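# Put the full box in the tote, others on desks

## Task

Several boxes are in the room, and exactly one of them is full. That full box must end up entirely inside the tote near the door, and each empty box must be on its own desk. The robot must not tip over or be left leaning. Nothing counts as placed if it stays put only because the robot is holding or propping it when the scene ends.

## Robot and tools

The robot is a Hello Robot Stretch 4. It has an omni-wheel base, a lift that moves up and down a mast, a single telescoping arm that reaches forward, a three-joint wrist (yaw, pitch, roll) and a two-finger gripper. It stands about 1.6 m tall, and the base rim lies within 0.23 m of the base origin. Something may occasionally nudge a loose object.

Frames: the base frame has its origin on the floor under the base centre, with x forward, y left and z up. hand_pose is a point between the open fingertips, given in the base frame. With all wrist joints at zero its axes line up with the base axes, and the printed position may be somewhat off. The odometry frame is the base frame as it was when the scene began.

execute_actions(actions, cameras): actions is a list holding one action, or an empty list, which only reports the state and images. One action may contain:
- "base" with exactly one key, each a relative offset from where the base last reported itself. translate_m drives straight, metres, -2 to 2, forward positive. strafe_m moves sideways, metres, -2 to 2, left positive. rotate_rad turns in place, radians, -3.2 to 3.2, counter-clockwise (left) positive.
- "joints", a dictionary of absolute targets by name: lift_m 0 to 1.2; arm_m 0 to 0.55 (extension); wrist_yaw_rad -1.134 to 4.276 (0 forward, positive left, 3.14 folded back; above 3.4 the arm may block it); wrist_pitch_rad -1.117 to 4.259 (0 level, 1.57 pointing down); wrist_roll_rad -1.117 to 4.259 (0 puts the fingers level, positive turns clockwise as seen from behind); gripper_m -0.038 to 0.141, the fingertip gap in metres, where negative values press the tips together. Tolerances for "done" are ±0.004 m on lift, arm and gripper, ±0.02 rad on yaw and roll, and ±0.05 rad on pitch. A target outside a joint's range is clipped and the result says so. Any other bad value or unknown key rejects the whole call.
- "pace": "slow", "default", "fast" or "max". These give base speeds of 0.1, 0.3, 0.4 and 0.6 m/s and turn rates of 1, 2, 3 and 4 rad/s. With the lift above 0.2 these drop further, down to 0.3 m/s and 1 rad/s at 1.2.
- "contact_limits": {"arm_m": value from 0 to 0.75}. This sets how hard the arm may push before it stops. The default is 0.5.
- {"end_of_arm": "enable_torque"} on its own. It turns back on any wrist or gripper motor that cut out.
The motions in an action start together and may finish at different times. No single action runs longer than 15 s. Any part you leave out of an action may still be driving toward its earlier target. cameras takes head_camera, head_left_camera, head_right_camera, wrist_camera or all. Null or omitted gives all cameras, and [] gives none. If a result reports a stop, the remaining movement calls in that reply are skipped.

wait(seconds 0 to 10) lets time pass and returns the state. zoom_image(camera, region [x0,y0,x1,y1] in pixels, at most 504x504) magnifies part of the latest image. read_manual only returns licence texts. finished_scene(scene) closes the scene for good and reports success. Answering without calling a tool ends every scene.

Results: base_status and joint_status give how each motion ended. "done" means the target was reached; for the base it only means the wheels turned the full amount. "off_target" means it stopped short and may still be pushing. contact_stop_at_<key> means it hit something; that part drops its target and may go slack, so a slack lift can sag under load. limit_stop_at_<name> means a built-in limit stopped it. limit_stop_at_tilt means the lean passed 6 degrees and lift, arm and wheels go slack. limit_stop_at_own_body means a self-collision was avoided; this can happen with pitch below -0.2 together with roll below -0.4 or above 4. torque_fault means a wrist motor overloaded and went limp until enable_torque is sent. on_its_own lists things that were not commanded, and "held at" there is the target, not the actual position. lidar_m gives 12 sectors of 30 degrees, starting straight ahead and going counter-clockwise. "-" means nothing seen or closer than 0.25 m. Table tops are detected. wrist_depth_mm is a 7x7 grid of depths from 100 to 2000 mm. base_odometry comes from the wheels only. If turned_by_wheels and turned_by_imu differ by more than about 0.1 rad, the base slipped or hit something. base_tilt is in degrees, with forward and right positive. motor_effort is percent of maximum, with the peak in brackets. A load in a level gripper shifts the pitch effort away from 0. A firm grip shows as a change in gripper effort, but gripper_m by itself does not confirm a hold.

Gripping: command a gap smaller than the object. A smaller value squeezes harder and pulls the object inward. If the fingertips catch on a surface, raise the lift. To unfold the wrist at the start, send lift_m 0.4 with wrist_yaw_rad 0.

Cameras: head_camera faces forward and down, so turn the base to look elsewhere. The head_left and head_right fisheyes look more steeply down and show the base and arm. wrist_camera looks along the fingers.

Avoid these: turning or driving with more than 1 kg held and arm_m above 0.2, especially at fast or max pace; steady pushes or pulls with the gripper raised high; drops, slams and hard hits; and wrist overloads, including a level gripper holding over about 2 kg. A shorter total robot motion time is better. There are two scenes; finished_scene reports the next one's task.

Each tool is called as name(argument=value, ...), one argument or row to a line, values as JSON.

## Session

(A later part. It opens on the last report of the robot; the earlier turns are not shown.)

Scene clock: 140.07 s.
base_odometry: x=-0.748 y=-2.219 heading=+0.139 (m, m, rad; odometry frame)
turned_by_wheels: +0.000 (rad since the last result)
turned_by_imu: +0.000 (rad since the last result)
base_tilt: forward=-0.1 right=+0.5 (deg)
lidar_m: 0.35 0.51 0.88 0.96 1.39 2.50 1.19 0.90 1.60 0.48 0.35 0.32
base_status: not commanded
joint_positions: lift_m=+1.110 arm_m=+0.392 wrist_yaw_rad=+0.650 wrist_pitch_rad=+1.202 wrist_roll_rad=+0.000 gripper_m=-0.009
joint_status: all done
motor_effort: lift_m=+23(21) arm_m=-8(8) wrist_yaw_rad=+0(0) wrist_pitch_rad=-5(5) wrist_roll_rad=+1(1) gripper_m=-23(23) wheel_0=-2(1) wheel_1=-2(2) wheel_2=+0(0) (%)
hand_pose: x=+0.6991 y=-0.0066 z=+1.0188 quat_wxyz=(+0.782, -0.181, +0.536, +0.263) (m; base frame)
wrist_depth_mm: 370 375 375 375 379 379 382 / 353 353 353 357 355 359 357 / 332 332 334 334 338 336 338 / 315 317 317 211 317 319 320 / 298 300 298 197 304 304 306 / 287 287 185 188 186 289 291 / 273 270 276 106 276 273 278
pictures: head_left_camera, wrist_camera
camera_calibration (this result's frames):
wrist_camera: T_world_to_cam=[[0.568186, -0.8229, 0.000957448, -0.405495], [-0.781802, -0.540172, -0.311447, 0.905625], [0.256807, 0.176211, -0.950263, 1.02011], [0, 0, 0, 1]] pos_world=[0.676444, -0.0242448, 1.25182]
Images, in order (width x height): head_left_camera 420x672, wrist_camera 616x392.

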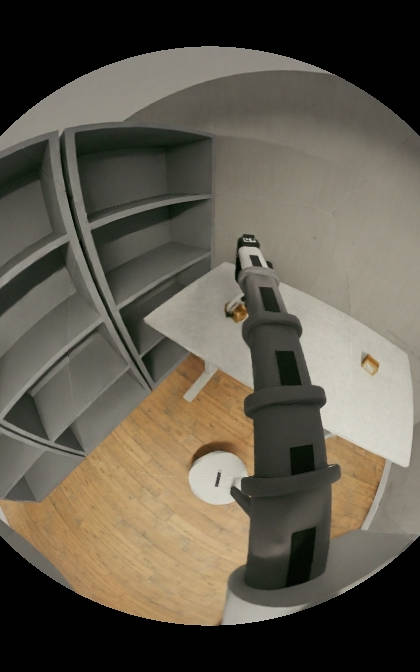

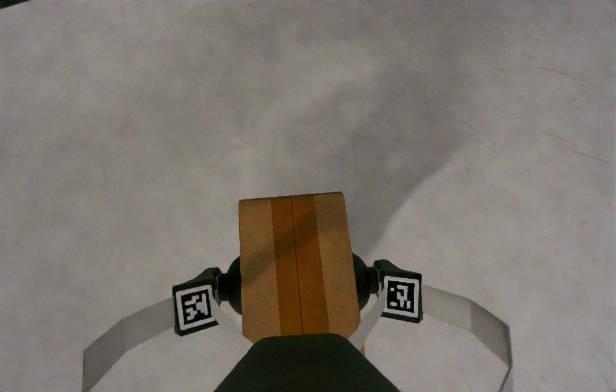

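execute_actions(
  actions=[
    {"base": {"rotate_rad": 1.0}, "joints": {"arm_m": 0.0, "wrist_yaw_rad": 0.0, "lift_m": 1.12}},
  ],
  cameras=["head_left_camera"],
)

execute_actions(
  actions=[
    {"base": {"strafe_m": 2.0}, "joints": {"lift_m": 0.4}, "pace": "fast"},
  ],
  cameras=["head_camera", "head_left_camera", "wrist_camera"],
)

Scene clock: 144.80 s.
base_odometry: x=-0.748 y=-2.219 heading=+1.138 (m, m, rad; odometry frame)
turned_by_wheels: +0.999 (rad since the last result)
turned_by_imu: +0.994 (rad since the last result)
base_tilt: forward=-0.2 right=+0.4 (deg)
lidar_m: 0.87 0.93 1.30 2.50 1.19 0.92 1.44 0.52 0.37 0.32 0.37 0.49
base_status: done
joint_positions: lift_m=+1.120 arm_m=+0.002 wrist_yaw_rad=+0.000 wrist_pitch_rad=+1.202 wrist_roll_rad=+0.000 gripper_m=-0.009
joint_status: all done
motor_effort: lift_m=+22(24) arm_m=-8(7) wrist_yaw_rad=+0(9) wrist_pitch_rad=-6(6) wrist_roll_rad=+0(1) gripper_m=-23(24) wheel_0=-3(7) wheel_1=-3(7) wheel_2=-3(8) (%)
hand_pose: x=+0.2771 y=-0.0874 z=+1.0288 quat_wxyz=(+0.825, +0.000, +0.565, +0.000) (m; base frame)
wrist_depth_mm: 931 917 917 931 946 946 397 / 1160 1397 1366 1366 1430 1397 384 / 1366 1397 1397 1397 1397 1397 370 / 1308 1308 1336 211 1336 1308 1336 / 1255 1229 1255 198 1281 1281 1281 / 1205 1205 186 187 186 1205 1229 / 1118 1118 1160 106 1160 1160 1160
pictures: head_left_camera
Images, in order (width x height): head_left_camera 420x672.

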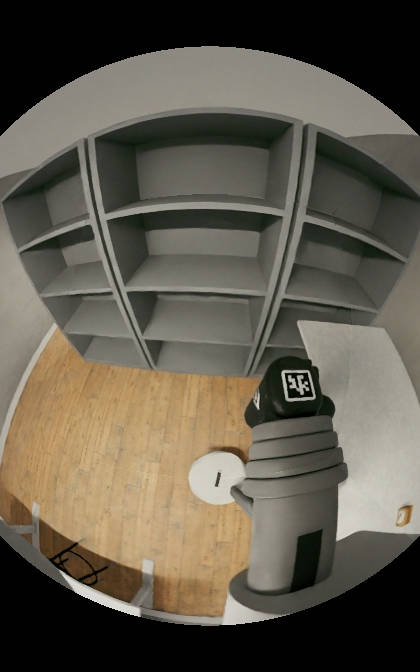

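Scene clock: 152.30 s.
base_odometry: x=-2.564 y=-1.380 heading=+1.138 (m, m, rad; odometry frame)
turned_by_wheels: +0.000 (rad since the last result)
turned_by_imu: +0.004 (rad since the last result)
base_tilt: forward=+0.0 right=+0.4 (deg)
lidar_m: 2.04 0.79 0.57 0.52 0.57 0.82 0.83 0.84 1.22 2.32 1.34 1.00
base_status: done
joint_positions: lift_m=+0.400 arm_m=+0.002 wrist_yaw_rad=+0.000 wrist_pitch_rad=+1.202 wrist_roll_rad=+0.000 gripper_m=-0.009
joint_status: all done
motor_effort: lift_m=+17(20) arm_m=-8(8) wrist_yaw_rad=-1(0) wrist_pitch_rad=-5(6) wrist_roll_rad=+0(0) gripper_m=-24(22) wheel_0=+0(10) wheel_1=+0(10) wheel_2=+0(5) (%)
hand_pose: x=+0.2771 y=-0.0874 z=+0.3093 quat_wxyz=(+0.825, +0.000, +0.565, +0.000) (m; base frame)
wrist_depth_mm: 668 676 676 676 683 691 699 / 634 640 640 647 640 647 654 / 603 603 603 609 609 609 615 / 569 569 574 574 580 580 580 / 539 544 539 198 549 554 559 / 517 512 186 188 185 525 525 / 492 484 455 106 500 500 496
pictures: head_camera, head_left_camera, wrist_camera
camera_calibration (this result's frames):
wrist_camera: T_world_to_cam=[[-0.0458226, -0.998949, 0.000924765, -0.076795], [-0.949298, 0.0432568, -0.311387, 0.408507], [0.31102, -0.0151465, -0.950283, 0.436688], [0, 0, 0, 1]] pos_world=[0.248457, -0.0877707, 0.542252]
Images, in order (width x height): head_camera 420x560, head_left_camera 420x672, wrist_camera 616x392.

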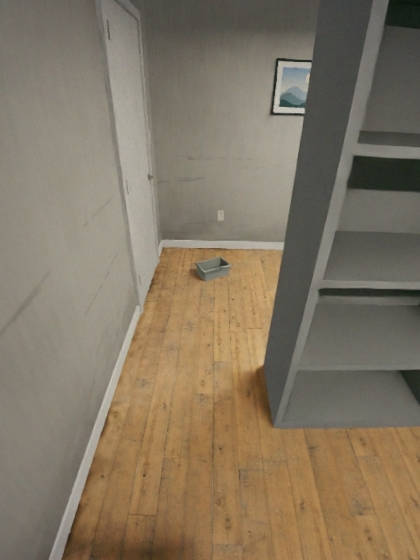

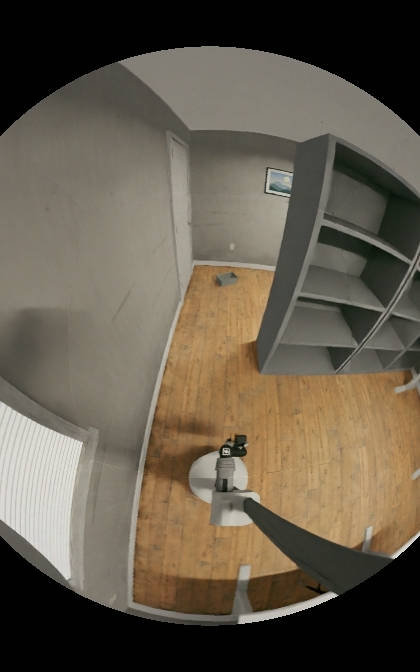

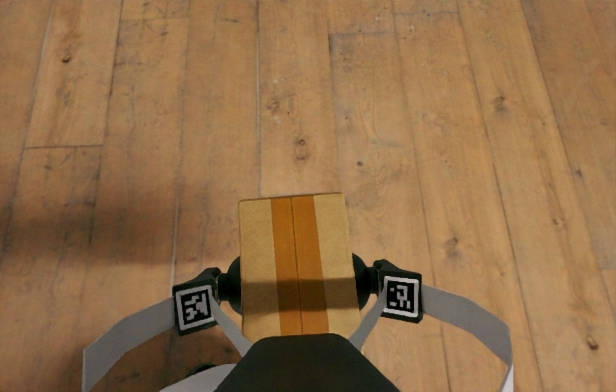

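execute_actions(
  actions=[
    {"base": {"translate_m": 2.0}, "pace": "max"},
  ],
  cameras=["head_camera", "head_left_camera", "wrist_camera"],
)

Scene clock: 158.37 s.
base_odometry: x=-1.725 y=+0.436 heading=+1.138 (m, m, rad; odometry frame)
turned_by_wheels: +0.000 (rad since the last result)
turned_by_imu: -0.001 (rad since the last result)
base_tilt: forward=-0.1 right=+0.4 (deg)
lidar_m: 0.42 0.70 0.53 0.48 0.54 0.80 2.54 0.66 0.78 2.37 1.58 0.54
base_status: done
joint_positions: lift_m=+0.400 arm_m=+0.002 wrist_yaw_rad=+0.000 wrist_pitch_rad=+1.202 wrist_roll_rad=+0.000 gripper_m=-0.009
joint_status: not commanded
motor_effort: lift_m=+17(17) arm_m=-8(8) wrist_yaw_rad=+0(1) wrist_pitch_rad=-5(6) wrist_roll_rad=+0(1) gripper_m=-24(23) wheel_0=+0(9) wheel_1=+1(11) wheel_2=+2(15) (%)
hand_pose: x=+0.2771 y=-0.0874 z=+0.3092 quat_wxyz=(+0.825, +0.000, +0.565, +0.000) (m; base frame)
wrist_depth_mm: 676 676 580 591 683 683 691 / 634 627 615 634 634 647 654 / 603 609 597 580 609 609 609 / 569 569 569 211 574 574 585 / 544 544 539 198 549 554 559 / 517 521 185 187 186 517 530 / 492 484 445 106 504 496 504
pictures: head_camera, head_left_camera, wrist_camera
camera_calibration (this result's frames):
wrist_camera: T_world_to_cam=[[-0.0457162, -0.998954, 0.000916252, -0.0768098], [-0.949245, 0.0431556, -0.311563, 0.408558], [0.311198, -0.0151132, -0.950225, 0.436593], [0, 0, 0, 1]] pos_world=[0.248444, -0.0877627, 0.542223]
Images, in order (width x height): head_camera 420x560, head_left_camera 420x672, wrist_camera 616x392.

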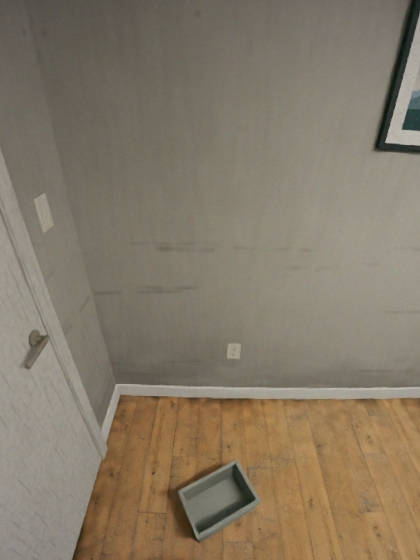

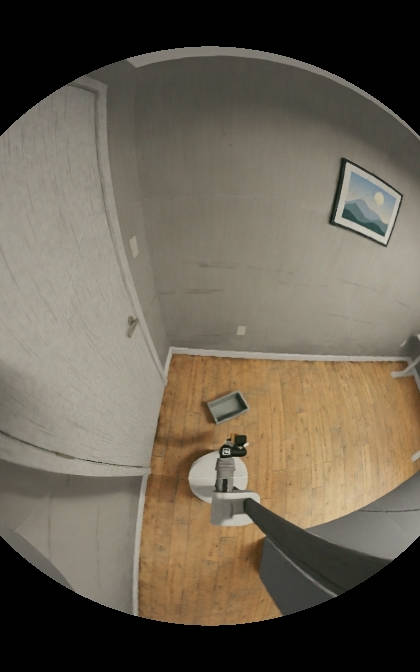

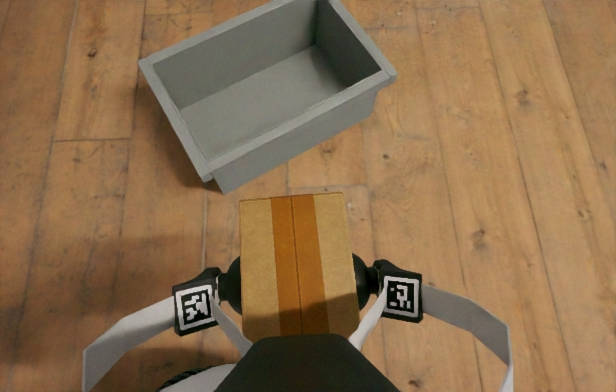

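execute_actions(
  actions=[
    {"joints": {"arm_m": 0.272, "wrist_yaw_rad": 0.49, "lift_m": 0.32}},
  ],
  cameras=["head_camera", "head_right_camera", "wrist_camera"],
)

Scene clock: 162.67 s.
base_odometry: x=-1.725 y=+0.436 heading=+1.138 (m, m, rad; odometry frame)
turned_by_wheels: +0.000 (rad since the last result)
turned_by_imu: +0.000 (rad since the last result)
base_tilt: forward=-0.1 right=+0.4 (deg)
lidar_m: 0.41 0.72 0.55 0.48 0.55 0.78 2.52 0.67 0.79 2.37 1.56 0.55
base_status: not commanded
joint_positions: lift_m=+0.320 arm_m=+0.271 wrist_yaw_rad=+0.490 wrist_pitch_rad=+1.202 wrist_roll_rad=+0.000 gripper_m=-0.009
joint_status: all done
motor_effort: lift_m=+17(17) arm_m=+8(5) wrist_yaw_rad=+0(6) wrist_pitch_rad=-5(7) wrist_roll_rad=+0(0) gripper_m=-23(23) wheel_0=+0(0) wheel_1=+0(1) wheel_2=+2(2) (%)
hand_pose: x=+0.5744 y=-0.0281 z=+0.2293 quat_wxyz=(+0.800, -0.137, +0.548, +0.200) (m; base frame)
wrist_depth_mm: 564 574 580 580 580 580 580 / 539 544 544 549 544 544 554 / 512 512 517 508 517 521 521 / 484 492 484 211 410 488 496 / 459 462 345 197 462 424 469 / 439 442 186 188 186 336 449 / 418 410 338 106 421 349 424
pictures: head_camera, head_right_camera, wrist_camera
camera_calibration (this result's frames):
wrist_camera: T_world_to_cam=[[0.429774, -0.902936, 0.000909929, -0.274375], [-0.857881, -0.408643, -0.311531, 0.598102], [0.281664, 0.133107, -0.950236, 0.290166], [0, 0, 0, 1]] pos_world=[0.549291, -0.0419563, 0.462303]
Images, in order (width x height): head_camera 420x560, head_right_camera 420x672, wrist_camera 616x392.

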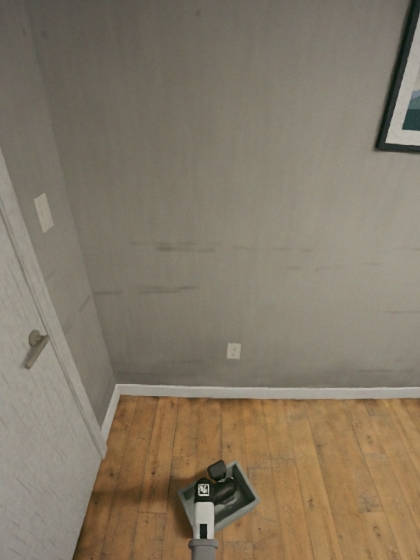

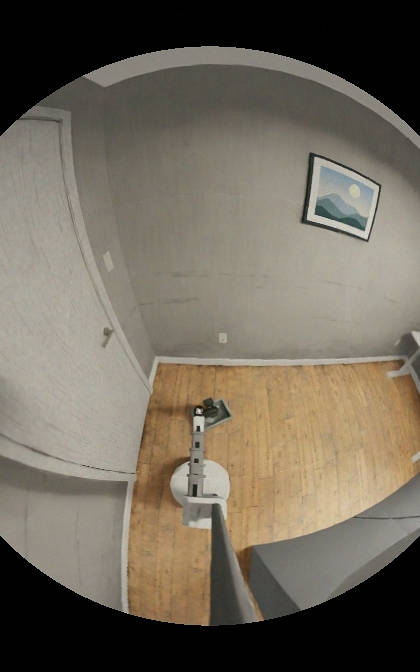

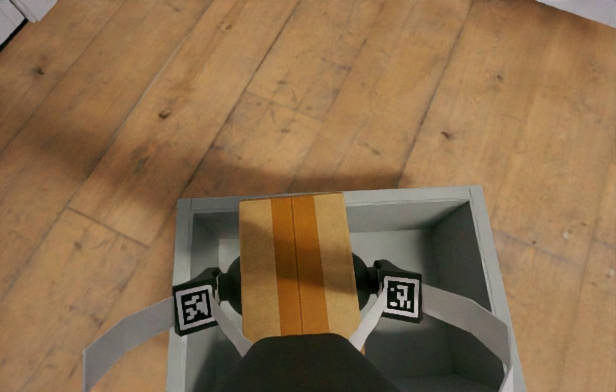

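execute_actions(
  actions=[
    {"base": {"rotate_rad": -0.046}, "joints": {"arm_m": 0.286, "lift_m": 0.26}},
  ],
  cameras=["wrist_camera"],
)

Scene clock: 164.73 s.
base_odometry: x=-1.725 y=+0.436 heading=+1.092 (m, m, rad; odometry frame)
turned_by_wheels: -0.046 (rad since the last result)
turned_by_imu: -0.046 (rad since the last result)
base_tilt: forward=+0.0 right=+0.4 (deg)
lidar_m: 0.44 0.74 0.54 0.46 0.55 0.75 1.92 0.65 0.79 2.04 1.66 0.57
base_status: done
joint_positions: lift_m=+0.260 arm_m=+0.285 wrist_yaw_rad=+0.490 wrist_pitch_rad=+1.202 wrist_roll_rad=+0.000 gripper_m=-0.009
joint_status: all done
motor_effort: lift_m=+17(15) arm_m=+9(8) wrist_yaw_rad=+0(1) wrist_pitch_rad=-5(5) wrist_roll_rad=+0(0) gripper_m=-24(23) wheel_0=+1(6) wheel_1=+1(4) wheel_2=+1(4) (%)
hand_pose: x=+0.5884 y=-0.0282 z=+0.1693 quat_wxyz=(+0.800, -0.137, +0.549, +0.200) (m; base frame)
wrist_depth_mm: 500 500 504 508 504 504 512 / 473 473 473 473 477 477 477 / 445 442 445 445 452 449 449 / 421 320 307 210 355 342 424 / 397 319 397 198 402 325 407 / 382 273 185 188 186 273 392 / 366 271 366 106 366 296 368
pictures: wrist_camera
camera_calibration (this result's frames):
wrist_camera: T_world_to_cam=[[0.429572, -0.903032, 0.000918541, -0.280251], [-0.858024, -0.408478, -0.311353, 0.591411], [0.281537, 0.13296, -0.950294, 0.229296], [0, 0, 0, 1]] pos_world=[0.563278, -0.0419836, 0.402293]
Images, in order (width x height): wrist_camera 616x392.

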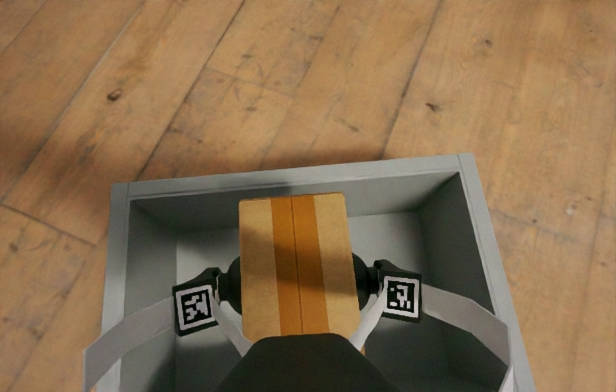

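execute_actions(
  actions=[
    {"joints": {"lift_m": 0.128}},
  ],
  cameras=["wrist_camera", "head_camera"],
)

Scene clock: 166.83 s.
base_odometry: x=-1.725 y=+0.436 heading=+1.092 (m, m, rad; odometry frame)
turned_by_wheels: +0.000 (rad since the last result)
turned_by_imu: +0.000 (rad since the last result)
base_tilt: forward=+0.0 right=+0.6 (deg)
lidar_m: 0.45 0.75 0.54 0.49 0.54 0.74 1.89 0.67 0.76 2.01 1.66 0.55
base_status: not commanded
joint_positions: lift_m=+0.128 arm_m=+0.285 wrist_yaw_rad=+0.490 wrist_pitch_rad=+1.202 wrist_roll_rad=+0.000 gripper_m=-0.009
joint_status: all done
motor_effort: lift_m=+16(17) arm_m=+8(7) wrist_yaw_rad=+0(0) wrist_pitch_rad=-5(5) wrist_roll_rad=+1(0) gripper_m=-23(24) wheel_0=+1(1) wheel_1=+1(0) wheel_2=+1(1) (%)
hand_pose: x=+0.5884 y=-0.0282 z=+0.0373 quat_wxyz=(+0.800, -0.137, +0.549, +0.200) (m; base frame)
wrist_depth_mm: 334 334 336 338 340 340 342 / 175 177 178 181 182 189 186 / 186 207 216 227 240 236 196 / 193 268 278 211 282 270 198 / 189 264 265 198 270 265 204 / 185 244 186 188 186 236 207 / 182 238 243 106 245 243 211
pictures: head_camera, wrist_camera
camera_calibration (this result's frames):
wrist_camera: T_world_to_cam=[[0.429572, -0.903032, 0.000918862, -0.280131], [-0.858026, -0.408479, -0.311346, 0.550315], [0.28153, 0.132957, -0.950296, 0.103861], [0, 0, 0, 1]] pos_world=[0.563281, -0.0419838, 0.270294]
Images, in order (width x height): head_camera 420x560, wrist_camera 616x392.

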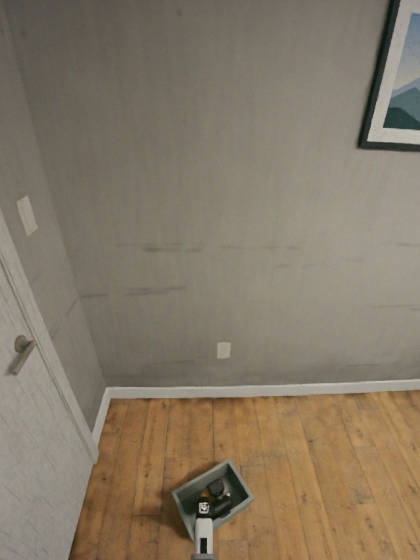

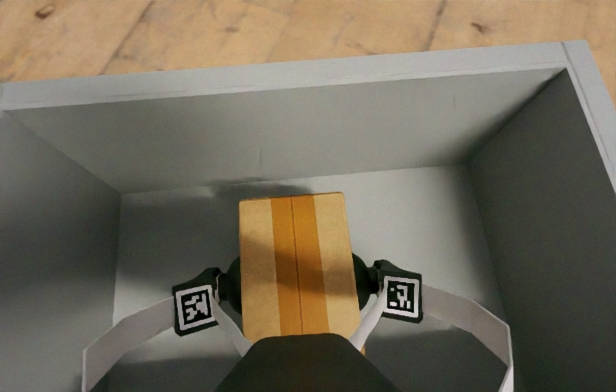

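execute_actions(
  actions=[
    {"joints": {"gripper_m": 0.1, "lift_m": 0.125}},
  ],
  cameras=["wrist_camera"],
)

execute_actions(
  actions=[
    {"joints": {"lift_m": 0.32}, "pace": "fast"},
  ],
  cameras=["wrist_camera", "head_camera"],
)

Scene clock: 169.03 s.
base_odometry: x=-1.725 y=+0.436 heading=+1.092 (m, m, rad; odometry frame)
turned_by_wheels: +0.000 (rad since the last result)
turned_by_imu: +0.000 (rad since the last result)
base_tilt: forward=-0.1 right=+0.4 (deg)
lidar_m: 0.45 0.76 0.53 0.49 0.53 0.75 1.90 0.67 0.75 1.99 1.67 0.56
base_status: not commanded
joint_positions: lift_m=+0.125 arm_m=+0.285 wrist_yaw_rad=+0.490 wrist_pitch_rad=+1.201 wrist_roll_rad=+0.000 gripper_m=+0.100
joint_status: all done
motor_effort: lift_m=+17(17) arm_m=+8(8) wrist_yaw_rad=+1(0) wrist_pitch_rad=-3(6) wrist_roll_rad=+0(1) gripper_m=-1(22) wheel_0=+1(2) wheel_1=+0(1) wheel_2=+1(1) (%)
hand_pose: x=+0.5886 y=-0.0281 z=+0.0343 quat_wxyz=(+0.800, -0.137, +0.548, +0.200) (m; base frame)
wrist_depth_mm: 330 334 332 334 336 338 338 / 172 175 175 178 180 187 185 / 187 206 216 227 239 236 195 / 193 267 276 271 281 270 199 / 189 262 262 216 267 262 202 / 186 248 208 206 249 252 207 / 182 237 242 106 243 240 211
pictures: wrist_camera
camera_calibration (this result's frames):
wrist_camera: T_world_to_cam=[[0.429571, -0.903032, 0.00088628, -0.280119], [-0.85783, -0.408375, -0.312022, 0.549495], [0.282128, 0.133275, -0.950075, 0.100655], [0, 0, 0, 1]] pos_world=[0.563307, -0.0419717, 0.267332]
Images, in order (width x height): wrist_camera 616x392.

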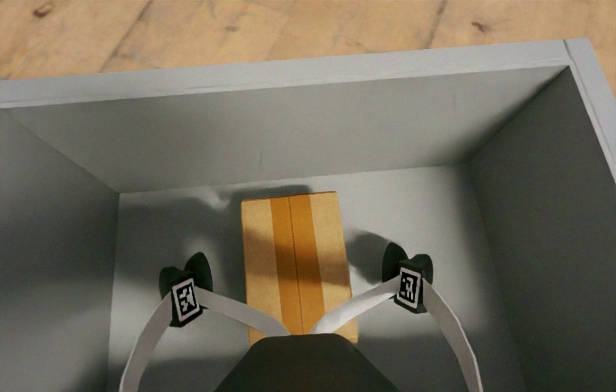

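Scene clock: 170.57 s.
base_odometry: x=-1.725 y=+0.436 heading=+1.092 (m, m, rad; odometry frame)
turned_by_wheels: +0.000 (rad since the last result)
turned_by_imu: +0.000 (rad since the last result)
base_tilt: forward=-0.1 right=+0.5 (deg)
lidar_m: 0.43 0.73 0.50 0.49 0.52 0.75 1.92 0.66 0.77 2.00 1.69 0.52
base_status: not commanded
joint_positions: lift_m=+0.320 arm_m=+0.285 wrist_yaw_rad=+0.490 wrist_pitch_rad=+1.201 wrist_roll_rad=+0.000 gripper_m=+0.100
joint_status: all done
motor_effort: lift_m=+21(21) arm_m=+8(8) wrist_yaw_rad=+0(0) wrist_pitch_rad=-3(3) wrist_roll_rad=+0(1) gripper_m=-2(1) wheel_0=+2(1) wheel_1=+1(0) wheel_2=+1(1) (%)
hand_pose: x=+0.5886 y=-0.0281 z=+0.2290 quat_wxyz=(+0.800, -0.137, +0.548, +0.200) (m; base frame)
wrist_depth_mm: 574 574 580 580 580 585 585 / 539 544 544 544 549 554 549 / 508 517 512 517 517 517 521 / 488 484 488 394 397 496 492 / 459 455 452 452 452 466 469 / 439 433 430 394 399 436 442 / 418 351 418 106 421 368 427
pictures: head_camera, wrist_camera
camera_calibration (this result's frames):
wrist_camera: T_world_to_cam=[[0.429571, -0.903033, 0.000876335, -0.280288], [-0.857771, -0.408343, -0.312226, 0.610307], [0.282308, 0.133372, -0.950007, 0.285468], [0, 0, 0, 1]] pos_world=[0.563317, -0.0419681, 0.461997]
Images, in order (width x height): head_camera 420x560, wrist_camera 616x392.

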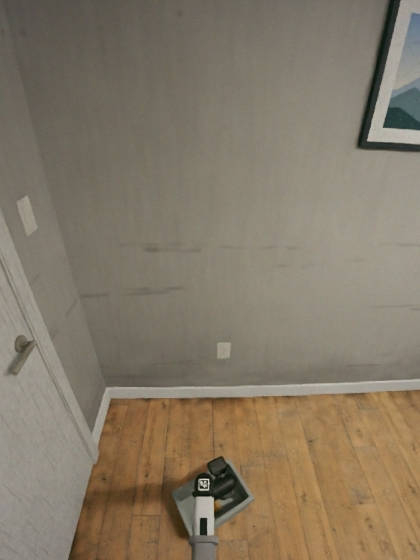

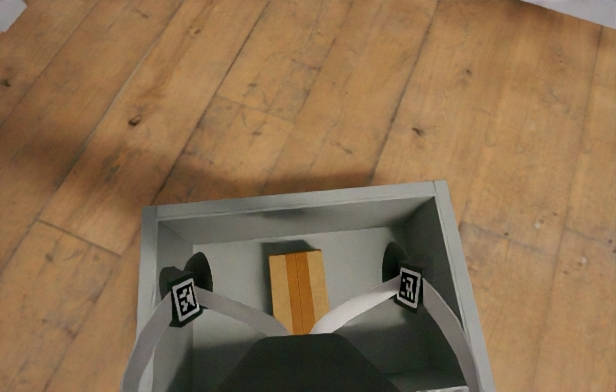

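execute_actions(
  actions=[],
  cameras=["head_right_camera"],
)

Scene clock: 170.80 s.
base_odometry: x=-1.725 y=+0.436 heading=+1.092 (m, m, rad; odometry frame)
turned_by_wheels: +0.000 (rad since the last result)
turned_by_imu: +0.000 (rad since the last result)
base_tilt: forward=+0.0 right=+0.4 (deg)
lidar_m: 0.43 0.75 0.53 0.49 0.51 0.71 1.91 0.67 0.75 2.00 1.67 0.55
base_status: not commanded
joint_positions: lift_m=+0.320 arm_m=+0.285 wrist_yaw_rad=+0.490 wrist_pitch_rad=+1.201 wrist_roll_rad=+0.000 gripper_m=+0.100
joint_status: all done
motor_effort: lift_m=+21(21) arm_m=+8(8) wrist_yaw_rad=+0(0) wrist_pitch_rad=-3(3) wrist_roll_rad=+0(1) gripper_m=-2(1) wheel_0=+1(1) wheel_1=+1(0) wheel_2=+2(1) (%)
hand_pose: x=+0.5886 y=-0.0281 z=+0.2290 quat_wxyz=(+0.800, -0.137, +0.548, +0.200) (m; base frame)
wrist_depth_mm: 574 574 585 574 580 585 580 / 539 539 544 544 544 549 549 / 508 512 517 517 517 521 521 / 480 488 488 399 394 488 492 / 459 452 452 449 455 462 469 / 442 433 430 392 402 442 449 / 421 351 418 106 421 370 427
pictures: head_right_camera
Images, in order (width x height): head_right_camera 420x672.

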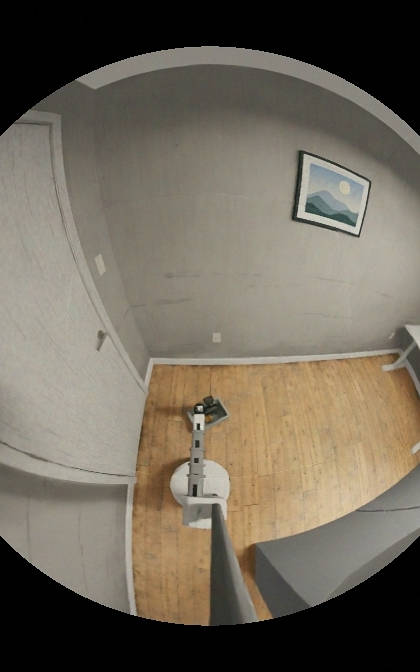

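finished_scene(
  scene=1,
)

The scene is finished: the task was done.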